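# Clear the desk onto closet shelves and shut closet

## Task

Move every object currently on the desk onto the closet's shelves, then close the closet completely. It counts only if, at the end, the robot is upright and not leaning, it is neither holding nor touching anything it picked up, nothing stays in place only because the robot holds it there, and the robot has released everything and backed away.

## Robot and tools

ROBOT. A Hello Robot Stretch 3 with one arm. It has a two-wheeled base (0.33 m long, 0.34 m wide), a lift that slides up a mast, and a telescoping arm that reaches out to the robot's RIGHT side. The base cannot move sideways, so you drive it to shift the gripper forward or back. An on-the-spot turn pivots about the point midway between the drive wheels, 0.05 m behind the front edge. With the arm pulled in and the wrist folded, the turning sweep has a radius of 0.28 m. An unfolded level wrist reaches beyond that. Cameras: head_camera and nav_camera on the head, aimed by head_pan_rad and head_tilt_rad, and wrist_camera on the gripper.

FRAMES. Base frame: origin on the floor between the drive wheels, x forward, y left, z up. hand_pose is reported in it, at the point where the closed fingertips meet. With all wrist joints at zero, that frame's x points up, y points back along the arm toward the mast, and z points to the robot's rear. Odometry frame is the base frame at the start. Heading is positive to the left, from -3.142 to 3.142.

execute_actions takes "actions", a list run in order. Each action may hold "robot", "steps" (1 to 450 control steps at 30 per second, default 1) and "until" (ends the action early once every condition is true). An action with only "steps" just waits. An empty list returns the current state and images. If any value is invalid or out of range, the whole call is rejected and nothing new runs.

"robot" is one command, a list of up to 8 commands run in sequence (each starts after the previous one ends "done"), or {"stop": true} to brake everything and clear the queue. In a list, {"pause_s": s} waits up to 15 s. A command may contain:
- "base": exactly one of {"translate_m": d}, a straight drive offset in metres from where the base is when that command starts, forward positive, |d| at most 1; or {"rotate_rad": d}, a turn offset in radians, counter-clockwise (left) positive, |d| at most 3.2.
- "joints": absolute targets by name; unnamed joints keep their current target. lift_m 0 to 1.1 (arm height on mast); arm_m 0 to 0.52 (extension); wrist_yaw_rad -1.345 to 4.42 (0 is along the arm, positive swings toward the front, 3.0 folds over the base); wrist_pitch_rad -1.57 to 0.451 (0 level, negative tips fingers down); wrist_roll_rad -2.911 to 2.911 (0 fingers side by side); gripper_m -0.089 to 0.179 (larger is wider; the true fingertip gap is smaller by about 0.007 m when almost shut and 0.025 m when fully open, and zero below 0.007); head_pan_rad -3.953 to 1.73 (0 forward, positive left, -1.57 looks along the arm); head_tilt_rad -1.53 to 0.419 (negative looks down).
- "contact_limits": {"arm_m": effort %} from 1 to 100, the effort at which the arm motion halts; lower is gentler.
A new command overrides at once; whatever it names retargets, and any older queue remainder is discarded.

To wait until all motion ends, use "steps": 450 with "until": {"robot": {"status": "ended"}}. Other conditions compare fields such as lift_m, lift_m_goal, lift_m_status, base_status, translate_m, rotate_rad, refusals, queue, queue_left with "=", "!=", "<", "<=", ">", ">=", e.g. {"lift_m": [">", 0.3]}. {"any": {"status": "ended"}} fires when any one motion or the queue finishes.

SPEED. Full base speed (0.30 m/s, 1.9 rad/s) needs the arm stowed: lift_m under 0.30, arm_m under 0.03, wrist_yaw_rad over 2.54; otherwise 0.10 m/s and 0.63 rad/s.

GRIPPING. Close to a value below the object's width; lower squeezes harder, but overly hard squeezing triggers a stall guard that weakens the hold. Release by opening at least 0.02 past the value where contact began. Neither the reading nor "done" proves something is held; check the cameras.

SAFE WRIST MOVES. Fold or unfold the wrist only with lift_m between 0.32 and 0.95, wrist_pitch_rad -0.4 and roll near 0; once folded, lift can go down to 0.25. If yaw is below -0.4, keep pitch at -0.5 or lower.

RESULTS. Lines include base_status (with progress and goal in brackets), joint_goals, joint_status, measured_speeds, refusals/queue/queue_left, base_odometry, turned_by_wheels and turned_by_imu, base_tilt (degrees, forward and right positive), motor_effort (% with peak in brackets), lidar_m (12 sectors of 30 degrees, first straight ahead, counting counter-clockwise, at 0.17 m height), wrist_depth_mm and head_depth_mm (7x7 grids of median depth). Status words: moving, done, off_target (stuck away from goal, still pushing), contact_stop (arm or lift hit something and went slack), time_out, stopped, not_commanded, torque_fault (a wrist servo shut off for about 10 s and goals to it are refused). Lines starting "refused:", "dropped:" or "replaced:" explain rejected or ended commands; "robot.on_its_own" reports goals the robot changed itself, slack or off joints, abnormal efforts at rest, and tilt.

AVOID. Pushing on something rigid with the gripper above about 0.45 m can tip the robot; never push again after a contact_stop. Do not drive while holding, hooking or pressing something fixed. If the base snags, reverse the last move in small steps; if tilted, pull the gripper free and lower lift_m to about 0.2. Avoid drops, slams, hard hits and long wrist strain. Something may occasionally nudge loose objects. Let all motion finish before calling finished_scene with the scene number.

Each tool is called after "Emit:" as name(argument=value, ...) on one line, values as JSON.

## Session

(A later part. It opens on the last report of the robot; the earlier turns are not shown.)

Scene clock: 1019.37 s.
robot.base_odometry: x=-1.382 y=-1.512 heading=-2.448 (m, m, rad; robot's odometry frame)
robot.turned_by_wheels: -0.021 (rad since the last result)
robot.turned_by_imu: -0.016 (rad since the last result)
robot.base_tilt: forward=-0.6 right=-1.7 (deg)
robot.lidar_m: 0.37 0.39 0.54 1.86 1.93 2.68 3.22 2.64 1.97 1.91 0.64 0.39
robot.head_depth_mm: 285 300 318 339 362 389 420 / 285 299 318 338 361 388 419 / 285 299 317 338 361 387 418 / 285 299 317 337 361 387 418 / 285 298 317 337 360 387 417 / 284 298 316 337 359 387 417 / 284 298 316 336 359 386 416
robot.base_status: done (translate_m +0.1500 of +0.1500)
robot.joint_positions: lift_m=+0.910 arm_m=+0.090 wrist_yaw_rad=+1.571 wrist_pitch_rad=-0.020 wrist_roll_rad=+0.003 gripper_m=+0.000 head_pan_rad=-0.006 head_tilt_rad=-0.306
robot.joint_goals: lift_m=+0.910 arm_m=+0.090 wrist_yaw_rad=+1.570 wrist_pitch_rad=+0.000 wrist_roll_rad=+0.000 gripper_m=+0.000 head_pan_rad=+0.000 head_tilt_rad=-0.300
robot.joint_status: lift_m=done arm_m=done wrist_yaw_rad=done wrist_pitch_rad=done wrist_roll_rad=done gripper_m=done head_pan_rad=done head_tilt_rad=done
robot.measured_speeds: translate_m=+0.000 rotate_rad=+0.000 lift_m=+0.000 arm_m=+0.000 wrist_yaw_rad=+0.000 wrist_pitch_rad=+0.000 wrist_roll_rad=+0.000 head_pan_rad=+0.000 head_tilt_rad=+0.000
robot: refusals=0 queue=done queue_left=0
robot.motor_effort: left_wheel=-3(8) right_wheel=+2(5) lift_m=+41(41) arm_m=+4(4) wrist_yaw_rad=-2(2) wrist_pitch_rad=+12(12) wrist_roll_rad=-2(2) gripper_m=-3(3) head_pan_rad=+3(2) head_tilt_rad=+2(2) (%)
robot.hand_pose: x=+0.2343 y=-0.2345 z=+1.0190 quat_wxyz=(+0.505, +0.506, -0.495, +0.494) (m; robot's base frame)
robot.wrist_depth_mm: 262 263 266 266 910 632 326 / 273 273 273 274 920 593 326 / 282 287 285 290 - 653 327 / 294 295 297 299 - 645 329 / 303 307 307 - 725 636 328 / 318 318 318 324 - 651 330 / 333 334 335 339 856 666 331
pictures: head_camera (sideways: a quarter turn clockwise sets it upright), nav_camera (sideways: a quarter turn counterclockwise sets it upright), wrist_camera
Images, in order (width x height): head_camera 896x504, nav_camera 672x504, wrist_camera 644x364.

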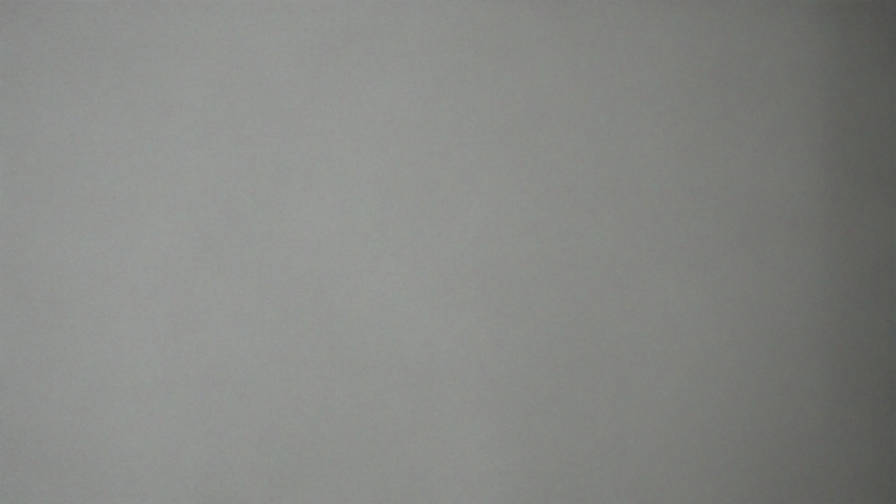

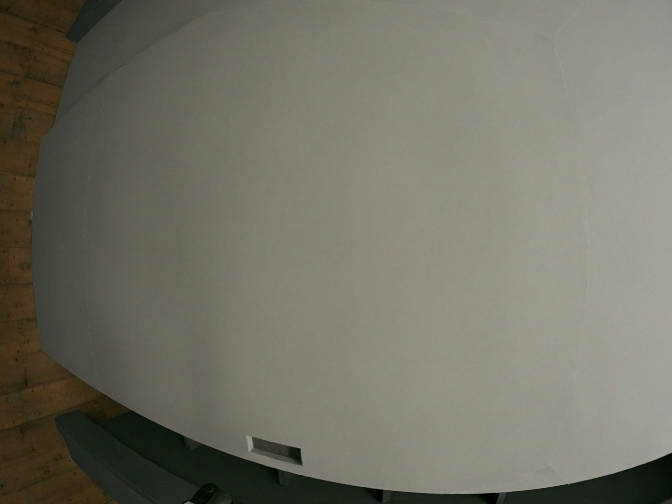

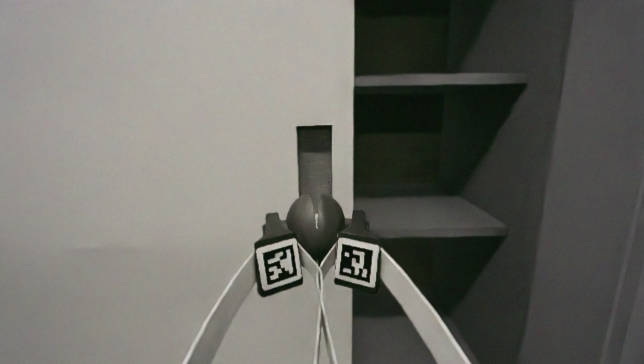

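Emit:
execute_actions(actions=[{"robot":[{"joints":{"arm_m":0.082},"base":{"translate_m":0.165}},{"joints":{"arm_m":0.19},"contact_limits":{"arm_m":30}}],"steps":450,"until":{"robot":{"status":"ended"}}}])

Scene clock: 1027.57 s.
robot.base_odometry: x=-1.509 y=-1.618 heading=-2.448 (m, m, rad; robot's odometry frame)
robot.turned_by_wheels: +0.000 (rad since the last result)
robot.turned_by_imu: -0.103 (rad since the last result)
robot.base_tilt: forward=-0.5 right=-1.7 (deg)
robot.lidar_m: 0.23 0.23 0.30 0.80 1.89 2.44 3.37 2.97 2.04 1.91 0.35 0.24
robot.head_depth_mm: - - - - - - - / - - - - - - - / - - - - - - - / - - - - - - - / - - - - - - - / - - - - - - - / - - - - - - -
robot.base_status: done (translate_m +0.1650 of +0.1650)
robot.joint_positions: lift_m=+0.910 arm_m=+0.190 wrist_yaw_rad=+1.572 wrist_pitch_rad=-0.022 wrist_roll_rad=+0.003 gripper_m=+0.000 head_pan_rad=-0.006 head_tilt_rad=-0.306
robot.joint_goals: lift_m=+0.910 arm_m=+0.190 wrist_yaw_rad=+1.570 wrist_pitch_rad=+0.000 wrist_roll_rad=+0.000 gripper_m=+0.000 head_pan_rad=+0.000 head_tilt_rad=-0.300
robot.joint_status: lift_m=done arm_m=done wrist_yaw_rad=done wrist_pitch_rad=done wrist_roll_rad=done gripper_m=done head_pan_rad=done head_tilt_rad=done
robot.measured_speeds: translate_m=+0.000 rotate_rad=+0.000 lift_m=+0.000 arm_m=+0.000 wrist_yaw_rad=+0.000 wrist_pitch_rad=+0.000 wrist_roll_rad=+0.000 head_pan_rad=+0.000 head_tilt_rad=+0.000
robot: refusals=0 queue=done queue_left=0
robot.motor_effort: left_wheel=+1(14) right_wheel=-2(32) lift_m=+41(41) arm_m=+3(4) wrist_yaw_rad=-2(36) wrist_pitch_rad=+13(15) wrist_roll_rad=-2(2) gripper_m=-3(11) head_pan_rad=+2(1) head_tilt_rad=+2(2) (%)
robot.contact_limits: arm_m 30 (drawing in: default 15, maximum 25; extending or still: default 22, maximum 35)
robot.hand_pose: x=+0.2343 y=-0.3343 z=+1.0185 quat_wxyz=(+0.505, +0.507, -0.494, +0.494) (m; robot's base frame)
robot.wrist_depth_mm: 150 154 159 164 655 263 187 / 156 160 165 170 562 267 188 / 160 165 171 178 681 269 190 / 167 170 178 192 710 272 191 / 174 178 183 - 572 273 192 / 179 185 191 199 672 278 198 / 187 192 202 207 777 281 202
pictures: head_camera (sideways: a quarter turn clockwise sets it upright), nav_camera (sideways: a quarter turn counterclockwise sets it upright), wrist_camera
Images, in order (width x height): head_camera 896x504, nav_camera 672x504, wrist_camera 644x364.

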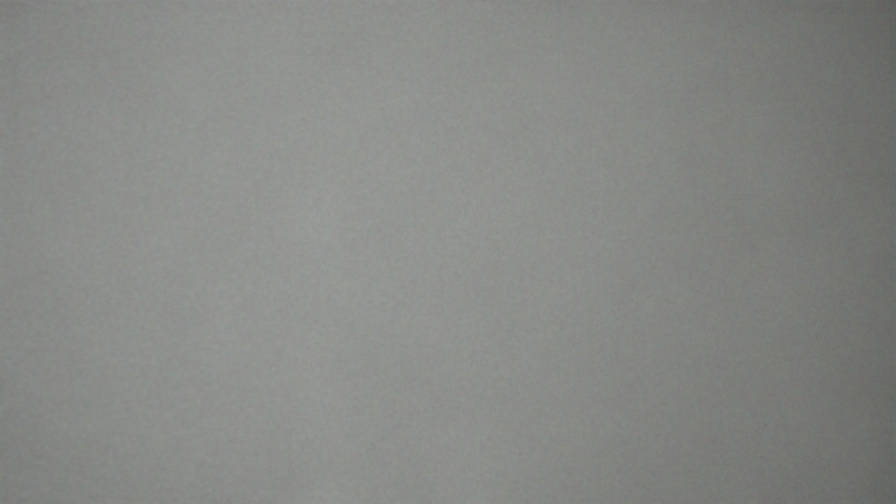

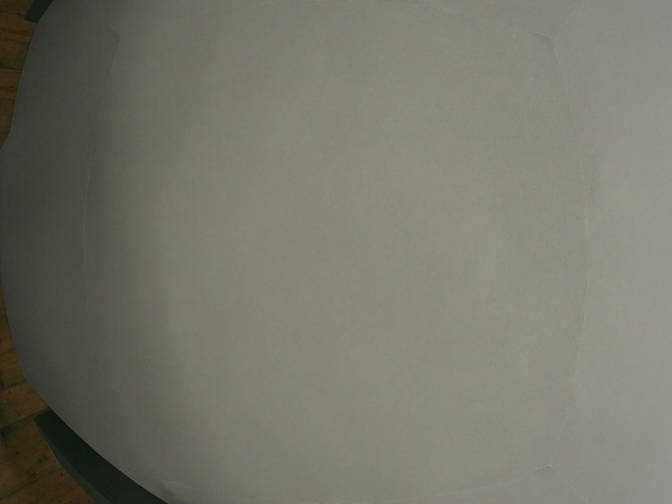

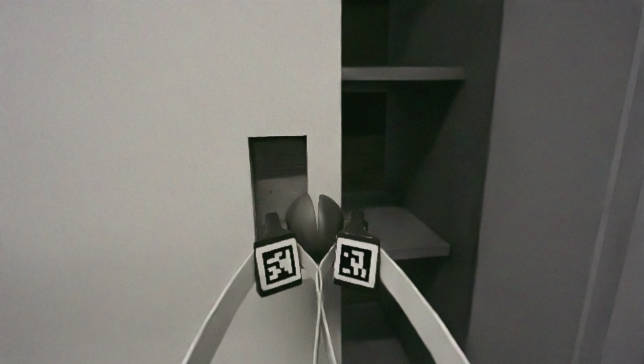

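Emit:
execute_actions(actions=[{"robot":[{"base":{"translate_m":-0.2}},{"base":{"rotate_rad":0.13}},{"joints":{"arm_m":0.1}}],"steps":450,"until":{"robot":{"status":"ended"}}}])

Scene clock: 1042.50 s.
robot.base_odometry: x=-1.355 y=-1.490 heading=-2.318 (m, m, rad; robot's odometry frame)
robot.turned_by_wheels: +0.130 (rad since the last result)
robot.turned_by_imu: +0.130 (rad since the last result)
robot.base_tilt: forward=-0.6 right=-1.8 (deg)
robot.lidar_m: 0.43 0.45 0.69 1.84 1.93 2.73 3.18 2.62 1.98 1.93 0.68 0.44
robot.head_depth_mm: 328 346 367 390 418 448 484 / 327 347 367 391 418 450 484 / 328 347 368 393 419 450 485 / 329 348 368 392 419 451 486 / 329 348 369 393 421 452 487 / 330 349 370 393 420 453 490 / 330 349 370 394 422 453 489
robot.base_status: done (rotate_rad +0.1299 of +0.1300)
robot.joint_positions: lift_m=+0.910 arm_m=+0.100 wrist_yaw_rad=+1.572 wrist_pitch_rad=-0.022 wrist_roll_rad=+0.003 gripper_m=+0.000 head_pan_rad=-0.006 head_tilt_rad=-0.306
robot.joint_goals: lift_m=+0.910 arm_m=+0.100 wrist_yaw_rad=+1.570 wrist_pitch_rad=+0.000 wrist_roll_rad=+0.000 gripper_m=+0.000 head_pan_rad=+0.000 head_tilt_rad=-0.300
robot.joint_status: lift_m=done arm_m=done wrist_yaw_rad=done wrist_pitch_rad=done wrist_roll_rad=done gripper_m=done head_pan_rad=done head_tilt_rad=done
robot.measured_speeds: translate_m=+0.000 rotate_rad=+0.000 lift_m=+0.000 arm_m=+0.000 wrist_yaw_rad=+0.000 wrist_pitch_rad=+0.000 wrist_roll_rad=+0.000 head_pan_rad=+0.000 head_tilt_rad=+0.000
robot: refusals=0 queue=done queue_left=0
robot.motor_effort: left_wheel=-2(6) right_wheel=+2(7) lift_m=+41(41) arm_m=-2(2) wrist_yaw_rad=-2(2) wrist_pitch_rad=+13(13) wrist_roll_rad=-2(2) gripper_m=-3(3) head_pan_rad=+2(3) head_tilt_rad=+1(1) (%)
robot.hand_pose: x=+0.2343 y=-0.2452 z=+1.0186 quat_wxyz=(+0.505, +0.506, -0.495, +0.494) (m; robot's base frame)
robot.wrist_depth_mm: 311 307 309 308 308 639 347 / 325 322 321 319 314 610 348 / 333 330 332 330 333 673 350 / 348 351 347 345 350 692 349 / 362 364 364 - 355 658 346 / 375 377 380 379 377 683 348 / 397 395 395 392 399 694 356
pictures: head_camera (sideways: a quarter turn clockwise sets it upright), nav_camera (sideways: a quarter turn counterclockwise sets it upright), wrist_camera
Images, in order (width x height): head_camera 896x504, nav_camera 672x504, wrist_camera 644x364.

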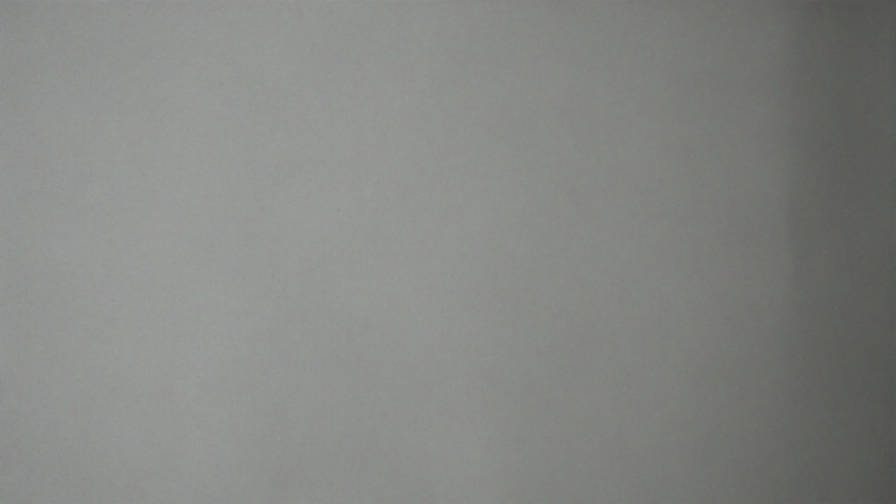

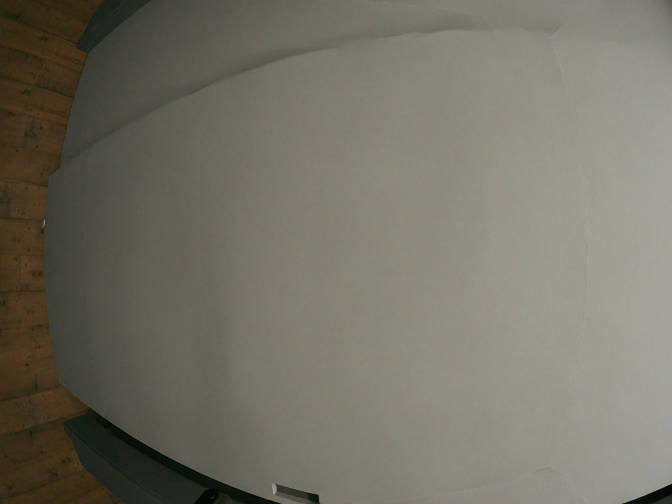

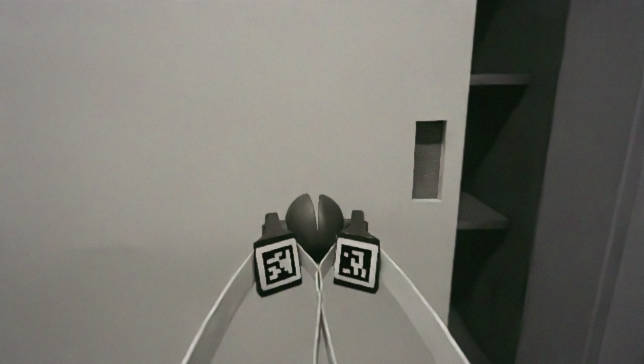

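Emit:
execute_actions(actions=[{"robot":[{"joints":{"arm_m":0.212}},{"base":{"translate_m":0.17}}],"steps":450,"until":{"robot":{"status":"ended"}}}])

Scene clock: 1049.00 s.
robot.base_odometry: x=-1.471 y=-1.615 heading=-2.319 (m, m, rad; robot's odometry frame)
robot.turned_by_wheels: -0.001 (rad since the last result)
robot.turned_by_imu: -0.014 (rad since the last result)
robot.base_tilt: forward=-0.6 right=-1.7 (deg)
robot.lidar_m: 0.26 0.27 0.38 0.97 1.92 2.67 3.36 2.67 2.00 1.94 0.36 0.27
robot.head_depth_mm: - - - - - - - / - - - - - - - / - - - - - - - / - - - - - - - / - - - - - - - / - - - - - - - / - - - - - - -
robot.base_status: done (translate_m +0.1699 of +0.1700)
robot.joint_positions: lift_m=+0.910 arm_m=+0.212 wrist_yaw_rad=+1.592 wrist_pitch_rad=-0.024 wrist_roll_rad=+0.003 gripper_m=+0.000 head_pan_rad=-0.006 head_tilt_rad=-0.306
robot.joint_goals: lift_m=+0.910 arm_m=+0.212 wrist_yaw_rad=+1.570 wrist_pitch_rad=+0.000 wrist_roll_rad=+0.000 gripper_m=+0.000 head_pan_rad=+0.000 head_tilt_rad=-0.300
robot.joint_status: lift_m=done arm_m=done wrist_yaw_rad=done wrist_pitch_rad=done wrist_roll_rad=done gripper_m=done head_pan_rad=done head_tilt_rad=done
robot.measured_speeds: translate_m=+0.000 rotate_rad=+0.000 lift_m=+0.000 arm_m=+0.000 wrist_yaw_rad=+0.000 wrist_pitch_rad=+0.000 wrist_roll_rad=+0.000 head_pan_rad=+0.000 head_tilt_rad=+0.000
robot: refusals=0 queue=done queue_left=0
robot.on_its_own: right_wheel is at rest, and its effort (+22) is outside its rest range (-18 to +18); wrist_yaw_rad is at rest, and its effort (-15) is outside its rest range (-12 to +12)
robot.motor_effort: left_wheel=-6(16) right_wheel=+22(33) lift_m=+41(41) arm_m=+4(1) wrist_yaw_rad=-15(15) wrist_pitch_rad=+14(15) wrist_roll_rad=-2(2) gripper_m=-4(4) head_pan_rad=+3(2) head_tilt_rad=+2(2) (%)
robot.hand_pose: x=+0.2342 y=-0.3511 z=+1.0181 quat_wxyz=(+0.500, +0.512, -0.489, +0.499) (m; robot's base frame)
robot.wrist_depth_mm: 161 160 159 157 714 506 231 / 167 166 164 164 445 474 233 / 173 172 171 170 732 508 233 / 180 179 179 188 729 523 232 / 187 185 186 - 533 515 235 / 196 194 194 194 732 520 233 / 206 204 202 202 727 525 233
pictures: head_camera (sideways: a quarter turn clockwise sets it upright), nav_camera (sideways: a quarter turn counterclockwise sets it upright), wrist_camera
Images, in order (width x height): head_camera 896x504, nav_camera 672x504, wrist_camera 644x364.

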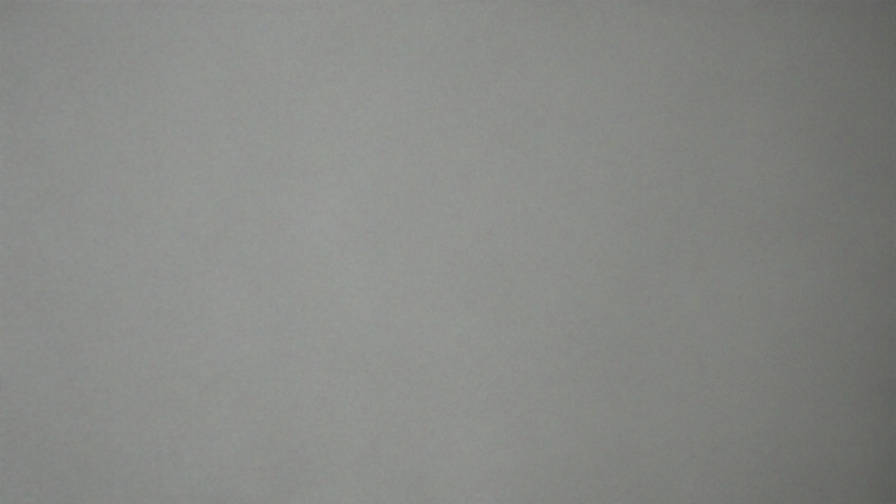

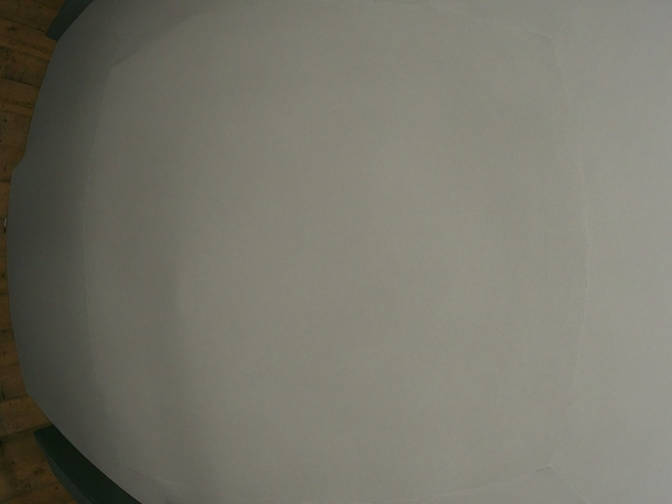

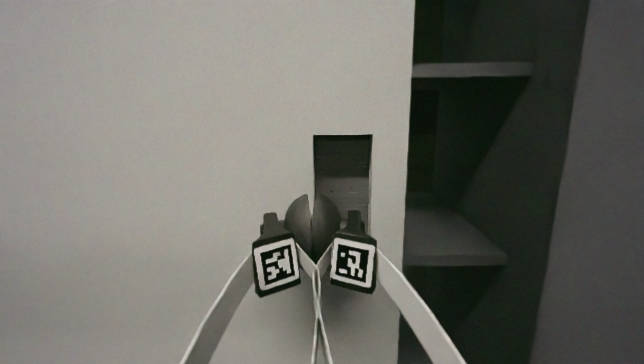

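Emit:
execute_actions(actions=[{"robot":[{"base":{"translate_m":-0.01}},{"joints":{"arm_m":0.23}},{"base":{"translate_m":0.03}},{"joints":{"arm_m":0.31},"contact_limits":{"arm_m":30}}],"steps":450,"until":{"robot":{"status":"ended"}}}])

Scene clock: 1056.47 s.
robot.base_odometry: x=-1.484 y=-1.629 heading=-2.319 (m, m, rad; robot's odometry frame)
robot.turned_by_wheels: +0.000 (rad since the last result)
robot.turned_by_imu: -0.023 (rad since the last result)
robot.base_tilt: forward=-0.6 right=-1.7 (deg)
robot.lidar_m: 0.24 0.25 0.35 0.96 1.90 2.60 3.36 2.71 2.01 1.93 0.34 0.25
robot.head_depth_mm: - - - - - - - / - - - - - - - / - - - - - - - / - - - - - - - / - - - - - - - / - - - - - - - / - - - - - - -
robot.base_status: done (translate_m +0.0299 of +0.0300)
robot.joint_positions: lift_m=+0.910 arm_m=+0.310 wrist_yaw_rad=+1.607 wrist_pitch_rad=-0.024 wrist_roll_rad=+0.003 gripper_m=+0.000 head_pan_rad=-0.006 head_tilt_rad=-0.306
robot.joint_goals: lift_m=+0.910 arm_m=+0.310 wrist_yaw_rad=+1.609 wrist_pitch_rad=+0.000 wrist_roll_rad=+0.000 gripper_m=+0.000 head_pan_rad=+0.000 head_tilt_rad=-0.300
robot.joint_status: lift_m=done arm_m=done wrist_yaw_rad=done wrist_pitch_rad=done wrist_roll_rad=done gripper_m=done head_pan_rad=done head_tilt_rad=done
robot.measured_speeds: translate_m=+0.000 rotate_rad=+0.000 lift_m=+0.000 arm_m=+0.000 wrist_yaw_rad=+0.000 wrist_pitch_rad=+0.000 wrist_roll_rad=+0.000 head_pan_rad=+0.000 head_tilt_rad=+0.000
robot: refusals=0 queue=done queue_left=0
robot.on_its_own: wrist_yaw_rad is held at +1.609, not at your +1.570, by its stall guard, which is not easing now; right_wheel is at rest, and its effort (+24) is outside its rest range (-18 to +18)
robot.motor_effort: left_wheel=-9(19) right_wheel=+24(38) lift_m=+41(40) arm_m=+4(6) wrist_yaw_rad=+1(41) wrist_pitch_rad=+14(15) wrist_roll_rad=-2(2) gripper_m=-2(8) head_pan_rad=+2(1) head_tilt_rad=+2(2) (%)
robot.contact_limits: arm_m 30 (drawing in: default 15, maximum 25; extending or still: default 22, maximum 35)
robot.hand_pose: x=+0.2341 y=-0.4454 z=+1.0180 quat_wxyz=(+0.497, +0.515, -0.485, +0.502) (m; robot's base frame)
robot.wrist_depth_mm: 152 151 151 151 598 175 123 / 158 157 157 156 465 177 128 / 164 164 163 162 597 178 132 / 170 170 170 179 594 178 137 / 178 177 178 - 534 179 142 / 187 184 185 187 286 180 148 / 195 194 194 192 771 181 155
pictures: head_camera (sideways: a quarter turn clockwise sets it upright), nav_camera (sideways: a quarter turn counterclockwise sets it upright), wrist_camera
Images, in order (width x height): head_camera 896x504, nav_camera 672x504, wrist_camera 644x364.

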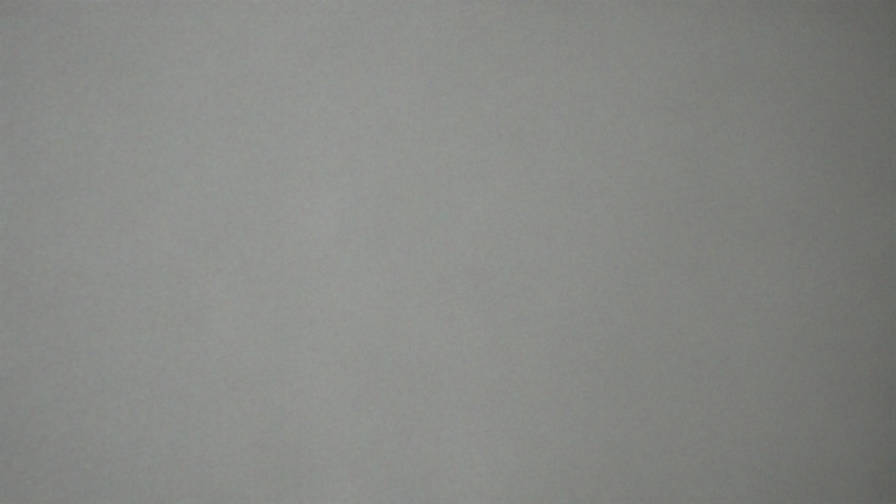

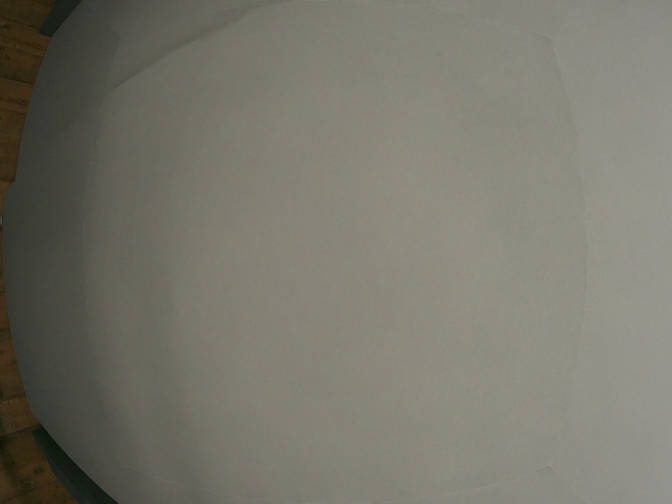

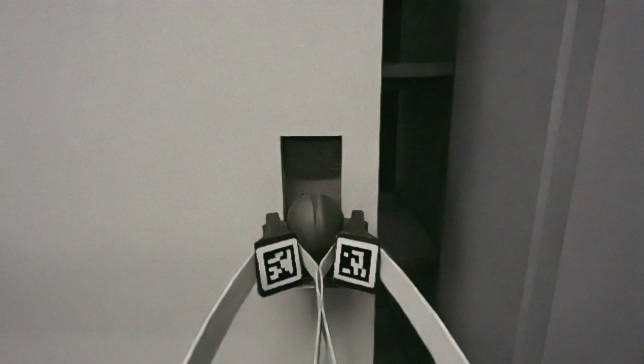

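Emit:
execute_actions(actions=[{"robot":[{"base":{"rotate_rad":0.02}},{"joints":{"arm_m":0.37,"wrist_yaw_rad":1.57},"contact_limits":{"arm_m":30}}],"steps":450,"until":{"robot":{"status":"ended"}}}])

Scene clock: 1061.07 s.
robot.base_odometry: x=-1.484 y=-1.629 heading=-2.300 (m, m, rad; robot's odometry frame)
robot.turned_by_wheels: +0.019 (rad since the last result)
robot.turned_by_imu: +0.006 (rad since the last result)
robot.base_tilt: forward=-0.6 right=-1.7 (deg)
robot.lidar_m: 0.24 0.26 0.41 0.96 1.91 2.63 3.35 2.69 2.01 1.94 0.35 0.25
robot.head_depth_mm: - - - - - - - / - - - - - - - / - - - - - - - / - - - - - - - / - - - - - - - / - - - - - - - / - - - - - - -
robot.base_status: off_target (rotate_rad +0.0190 of +0.0200)
robot.joint_positions: lift_m=+0.910 arm_m=+0.370 wrist_yaw_rad=+1.567 wrist_pitch_rad=-0.025 wrist_roll_rad=+0.003 gripper_m=+0.000 head_pan_rad=-0.006 head_tilt_rad=-0.306
robot.joint_goals: lift_m=+0.910 arm_m=+0.370 wrist_yaw_rad=+1.570 wrist_pitch_rad=+0.000 wrist_roll_rad=+0.000 gripper_m=+0.000 head_pan_rad=+0.000 head_tilt_rad=-0.300
robot.joint_status: lift_m=done arm_m=done wrist_yaw_rad=done wrist_pitch_rad=done wrist_roll_rad=done gripper_m=done head_pan_rad=done head_tilt_rad=done
robot.measured_speeds: translate_m=+0.000 rotate_rad=+0.000 lift_m=+0.000 arm_m=+0.000 wrist_yaw_rad=+0.000 wrist_pitch_rad=+0.000 wrist_roll_rad=+0.000 head_pan_rad=+0.000 head_tilt_rad=+0.000
robot: refusals=0 queue=done queue_left=0
robot.on_its_own: right_wheel is at rest, and its effort (+28) is outside its rest range (-18 to +18)
robot.motor_effort: left_wheel=-11(22) right_wheel=+28(39) lift_m=+41(41) arm_m=+4(6) wrist_yaw_rad=+1(36) wrist_pitch_rad=+14(15) wrist_roll_rad=-2(2) gripper_m=-3(9) head_pan_rad=+3(3) head_tilt_rad=+3(1) (%)
robot.contact_limits: arm_m 30 (drawing in: default 15, maximum 25; extending or still: default 22, maximum 35)
robot.hand_pose: x=+0.2342 y=-0.5156 z=+1.0179 quat_wxyz=(+0.507, +0.506, -0.495, +0.492) (m; robot's base frame)
robot.wrist_depth_mm: 147 149 151 150 135 123 138 / 153 154 155 156 138 128 142 / 159 160 161 161 140 133 147 / 166 166 168 179 142 138 154 / 171 173 174 - 145 145 161 / 180 180 182 186 150 154 168 / 188 189 192 193 171 161 176
pictures: head_camera (sideways: a quarter turn clockwise sets it upright), nav_camera (sideways: a quarter turn counterclockwise sets it upright), wrist_camera
Images, in order (width x height): head_camera 896x504, nav_camera 672x504, wrist_camera 644x364.

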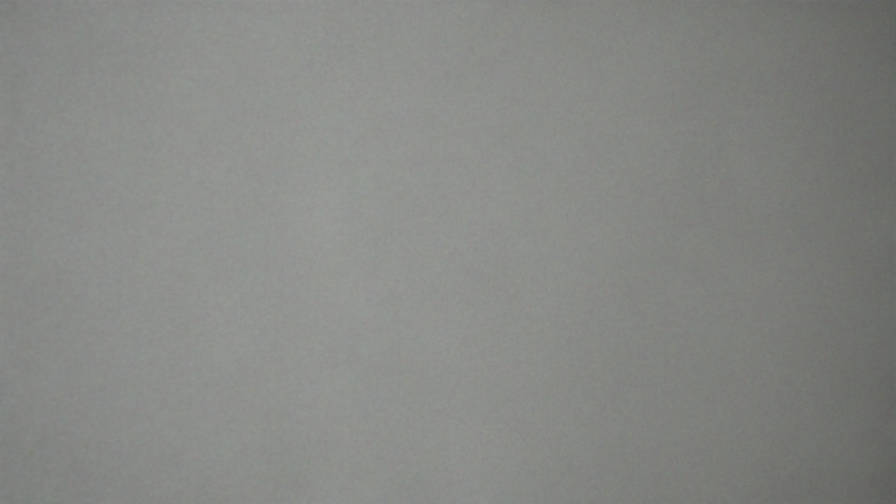

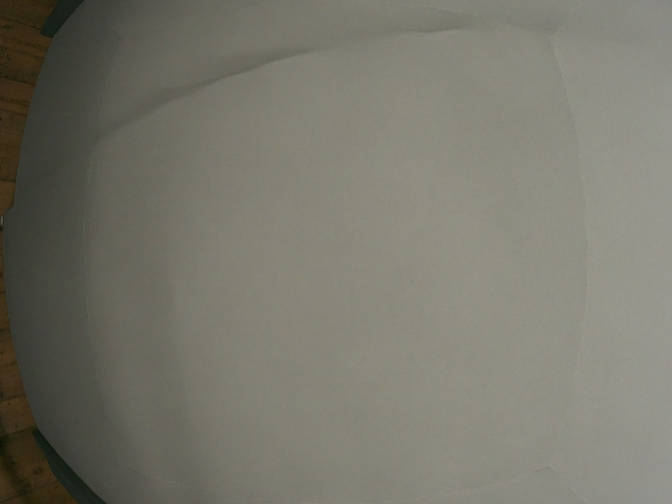

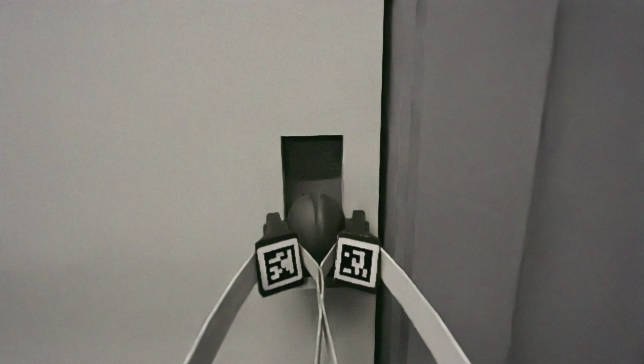

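Push further until stop.

Emit:
execute_actions(actions=[{"robot":{"joints":{"arm_m":0.42},"contact_limits":{"arm_m":25}},"steps":450,"until":{"robot":{"status":"ended"}}},{"robot":[{"joints":{"arm_m":0.39}},{"base":{"translate_m":-0.35}}],"steps":450,"until":{"robot":{"status":"ended"}}}])

Scene clock: 1069.83 s.
robot.base_odometry: x=-1.252 y=-1.368 heading=-2.299 (m, m, rad; robot's odometry frame)
robot.turned_by_wheels: +0.001 (rad since the last result)
robot.turned_by_imu: +0.000 (rad since the last result)
robot.base_tilt: forward=-0.6 right=-1.7 (deg)
robot.lidar_m: 0.59 0.62 0.91 1.84 1.91 2.62 3.02 2.70 2.00 1.93 0.79 0.62
robot.head_depth_mm: 480 508 539 573 612 659 712 / 480 508 536 574 612 658 711 / 478 506 538 570 610 657 708 / 478 504 536 569 609 654 705 / 476 505 533 569 606 652 707 / 476 503 533 567 606 650 703 / 475 501 531 564 604 655 726
robot.base_status: done (translate_m -0.3500 of -0.3500)
robot.joint_positions: lift_m=+0.910 arm_m=+0.390 wrist_yaw_rad=+1.572 wrist_pitch_rad=-0.022 wrist_roll_rad=+0.003 gripper_m=+0.000 head_pan_rad=-0.006 head_tilt_rad=-0.306
robot.joint_goals: lift_m=+0.910 arm_m=+0.390 wrist_yaw_rad=+1.570 wrist_pitch_rad=+0.000 wrist_roll_rad=+0.000 gripper_m=+0.000 head_pan_rad=+0.000 head_tilt_rad=-0.300
robot.joint_status: lift_m=done arm_m=done wrist_yaw_rad=done wrist_pitch_rad=done wrist_roll_rad=done gripper_m=done head_pan_rad=done head_tilt_rad=done
robot.measured_speeds: translate_m=+0.000 rotate_rad=+0.000 lift_m=+0.000 arm_m=+0.000 wrist_yaw_rad=+0.000 wrist_pitch_rad=+0.000 wrist_roll_rad=+0.000 head_pan_rad=+0.000 head_tilt_rad=+0.000
robot: refusals=0 queue=done queue_left=0
robot.motor_effort: left_wheel=+1(15) right_wheel=-2(30) lift_m=+41(41) arm_m=-1(12) wrist_yaw_rad=-2(58) wrist_pitch_rad=+13(15) wrist_roll_rad=-2(2) gripper_m=-3(11) head_pan_rad=+2(3) head_tilt_rad=+2(1) (%)
robot.hand_pose: x=+0.2343 y=-0.5348 z=+1.0186 quat_wxyz=(+0.505, +0.506, -0.494, +0.494) (m; robot's base frame)
robot.wrist_depth_mm: 462 463 468 457 453 - - / 466 472 478 478 463 - - / 497 495 501 492 484 - - / 511 518 510 515 496 - - / 526 533 537 - 523 - - / 545 563 559 559 549 - - / 586 584 584 586 580 - -
pictures: head_camera (sideways: a quarter turn clockwise sets it upright), nav_camera (sideways: a quarter turn counterclockwise sets it upright), wrist_camera
Images, in order (width x height): head_camera 896x504, nav_camera 672x504, wrist_camera 644x364.

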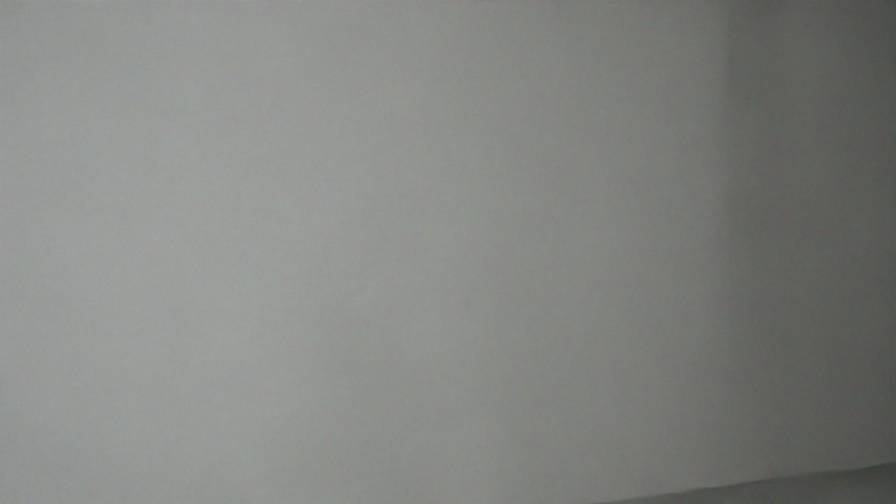

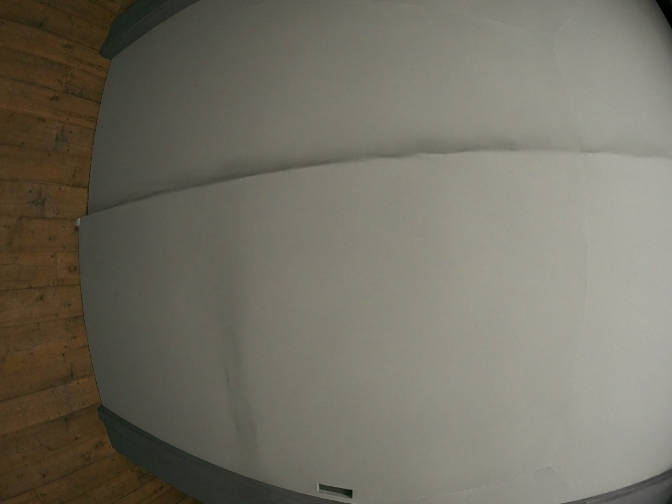

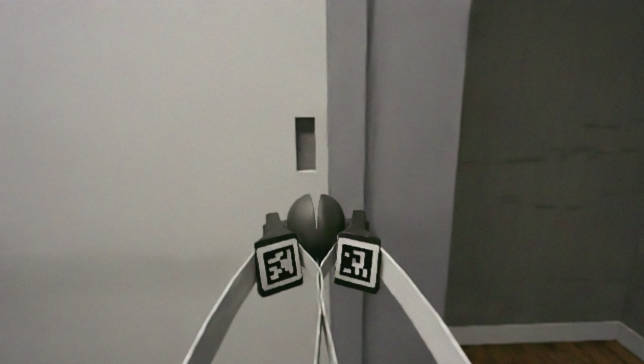

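Emit:
finished_scene(scene=2)

The scene is finished: the task was done.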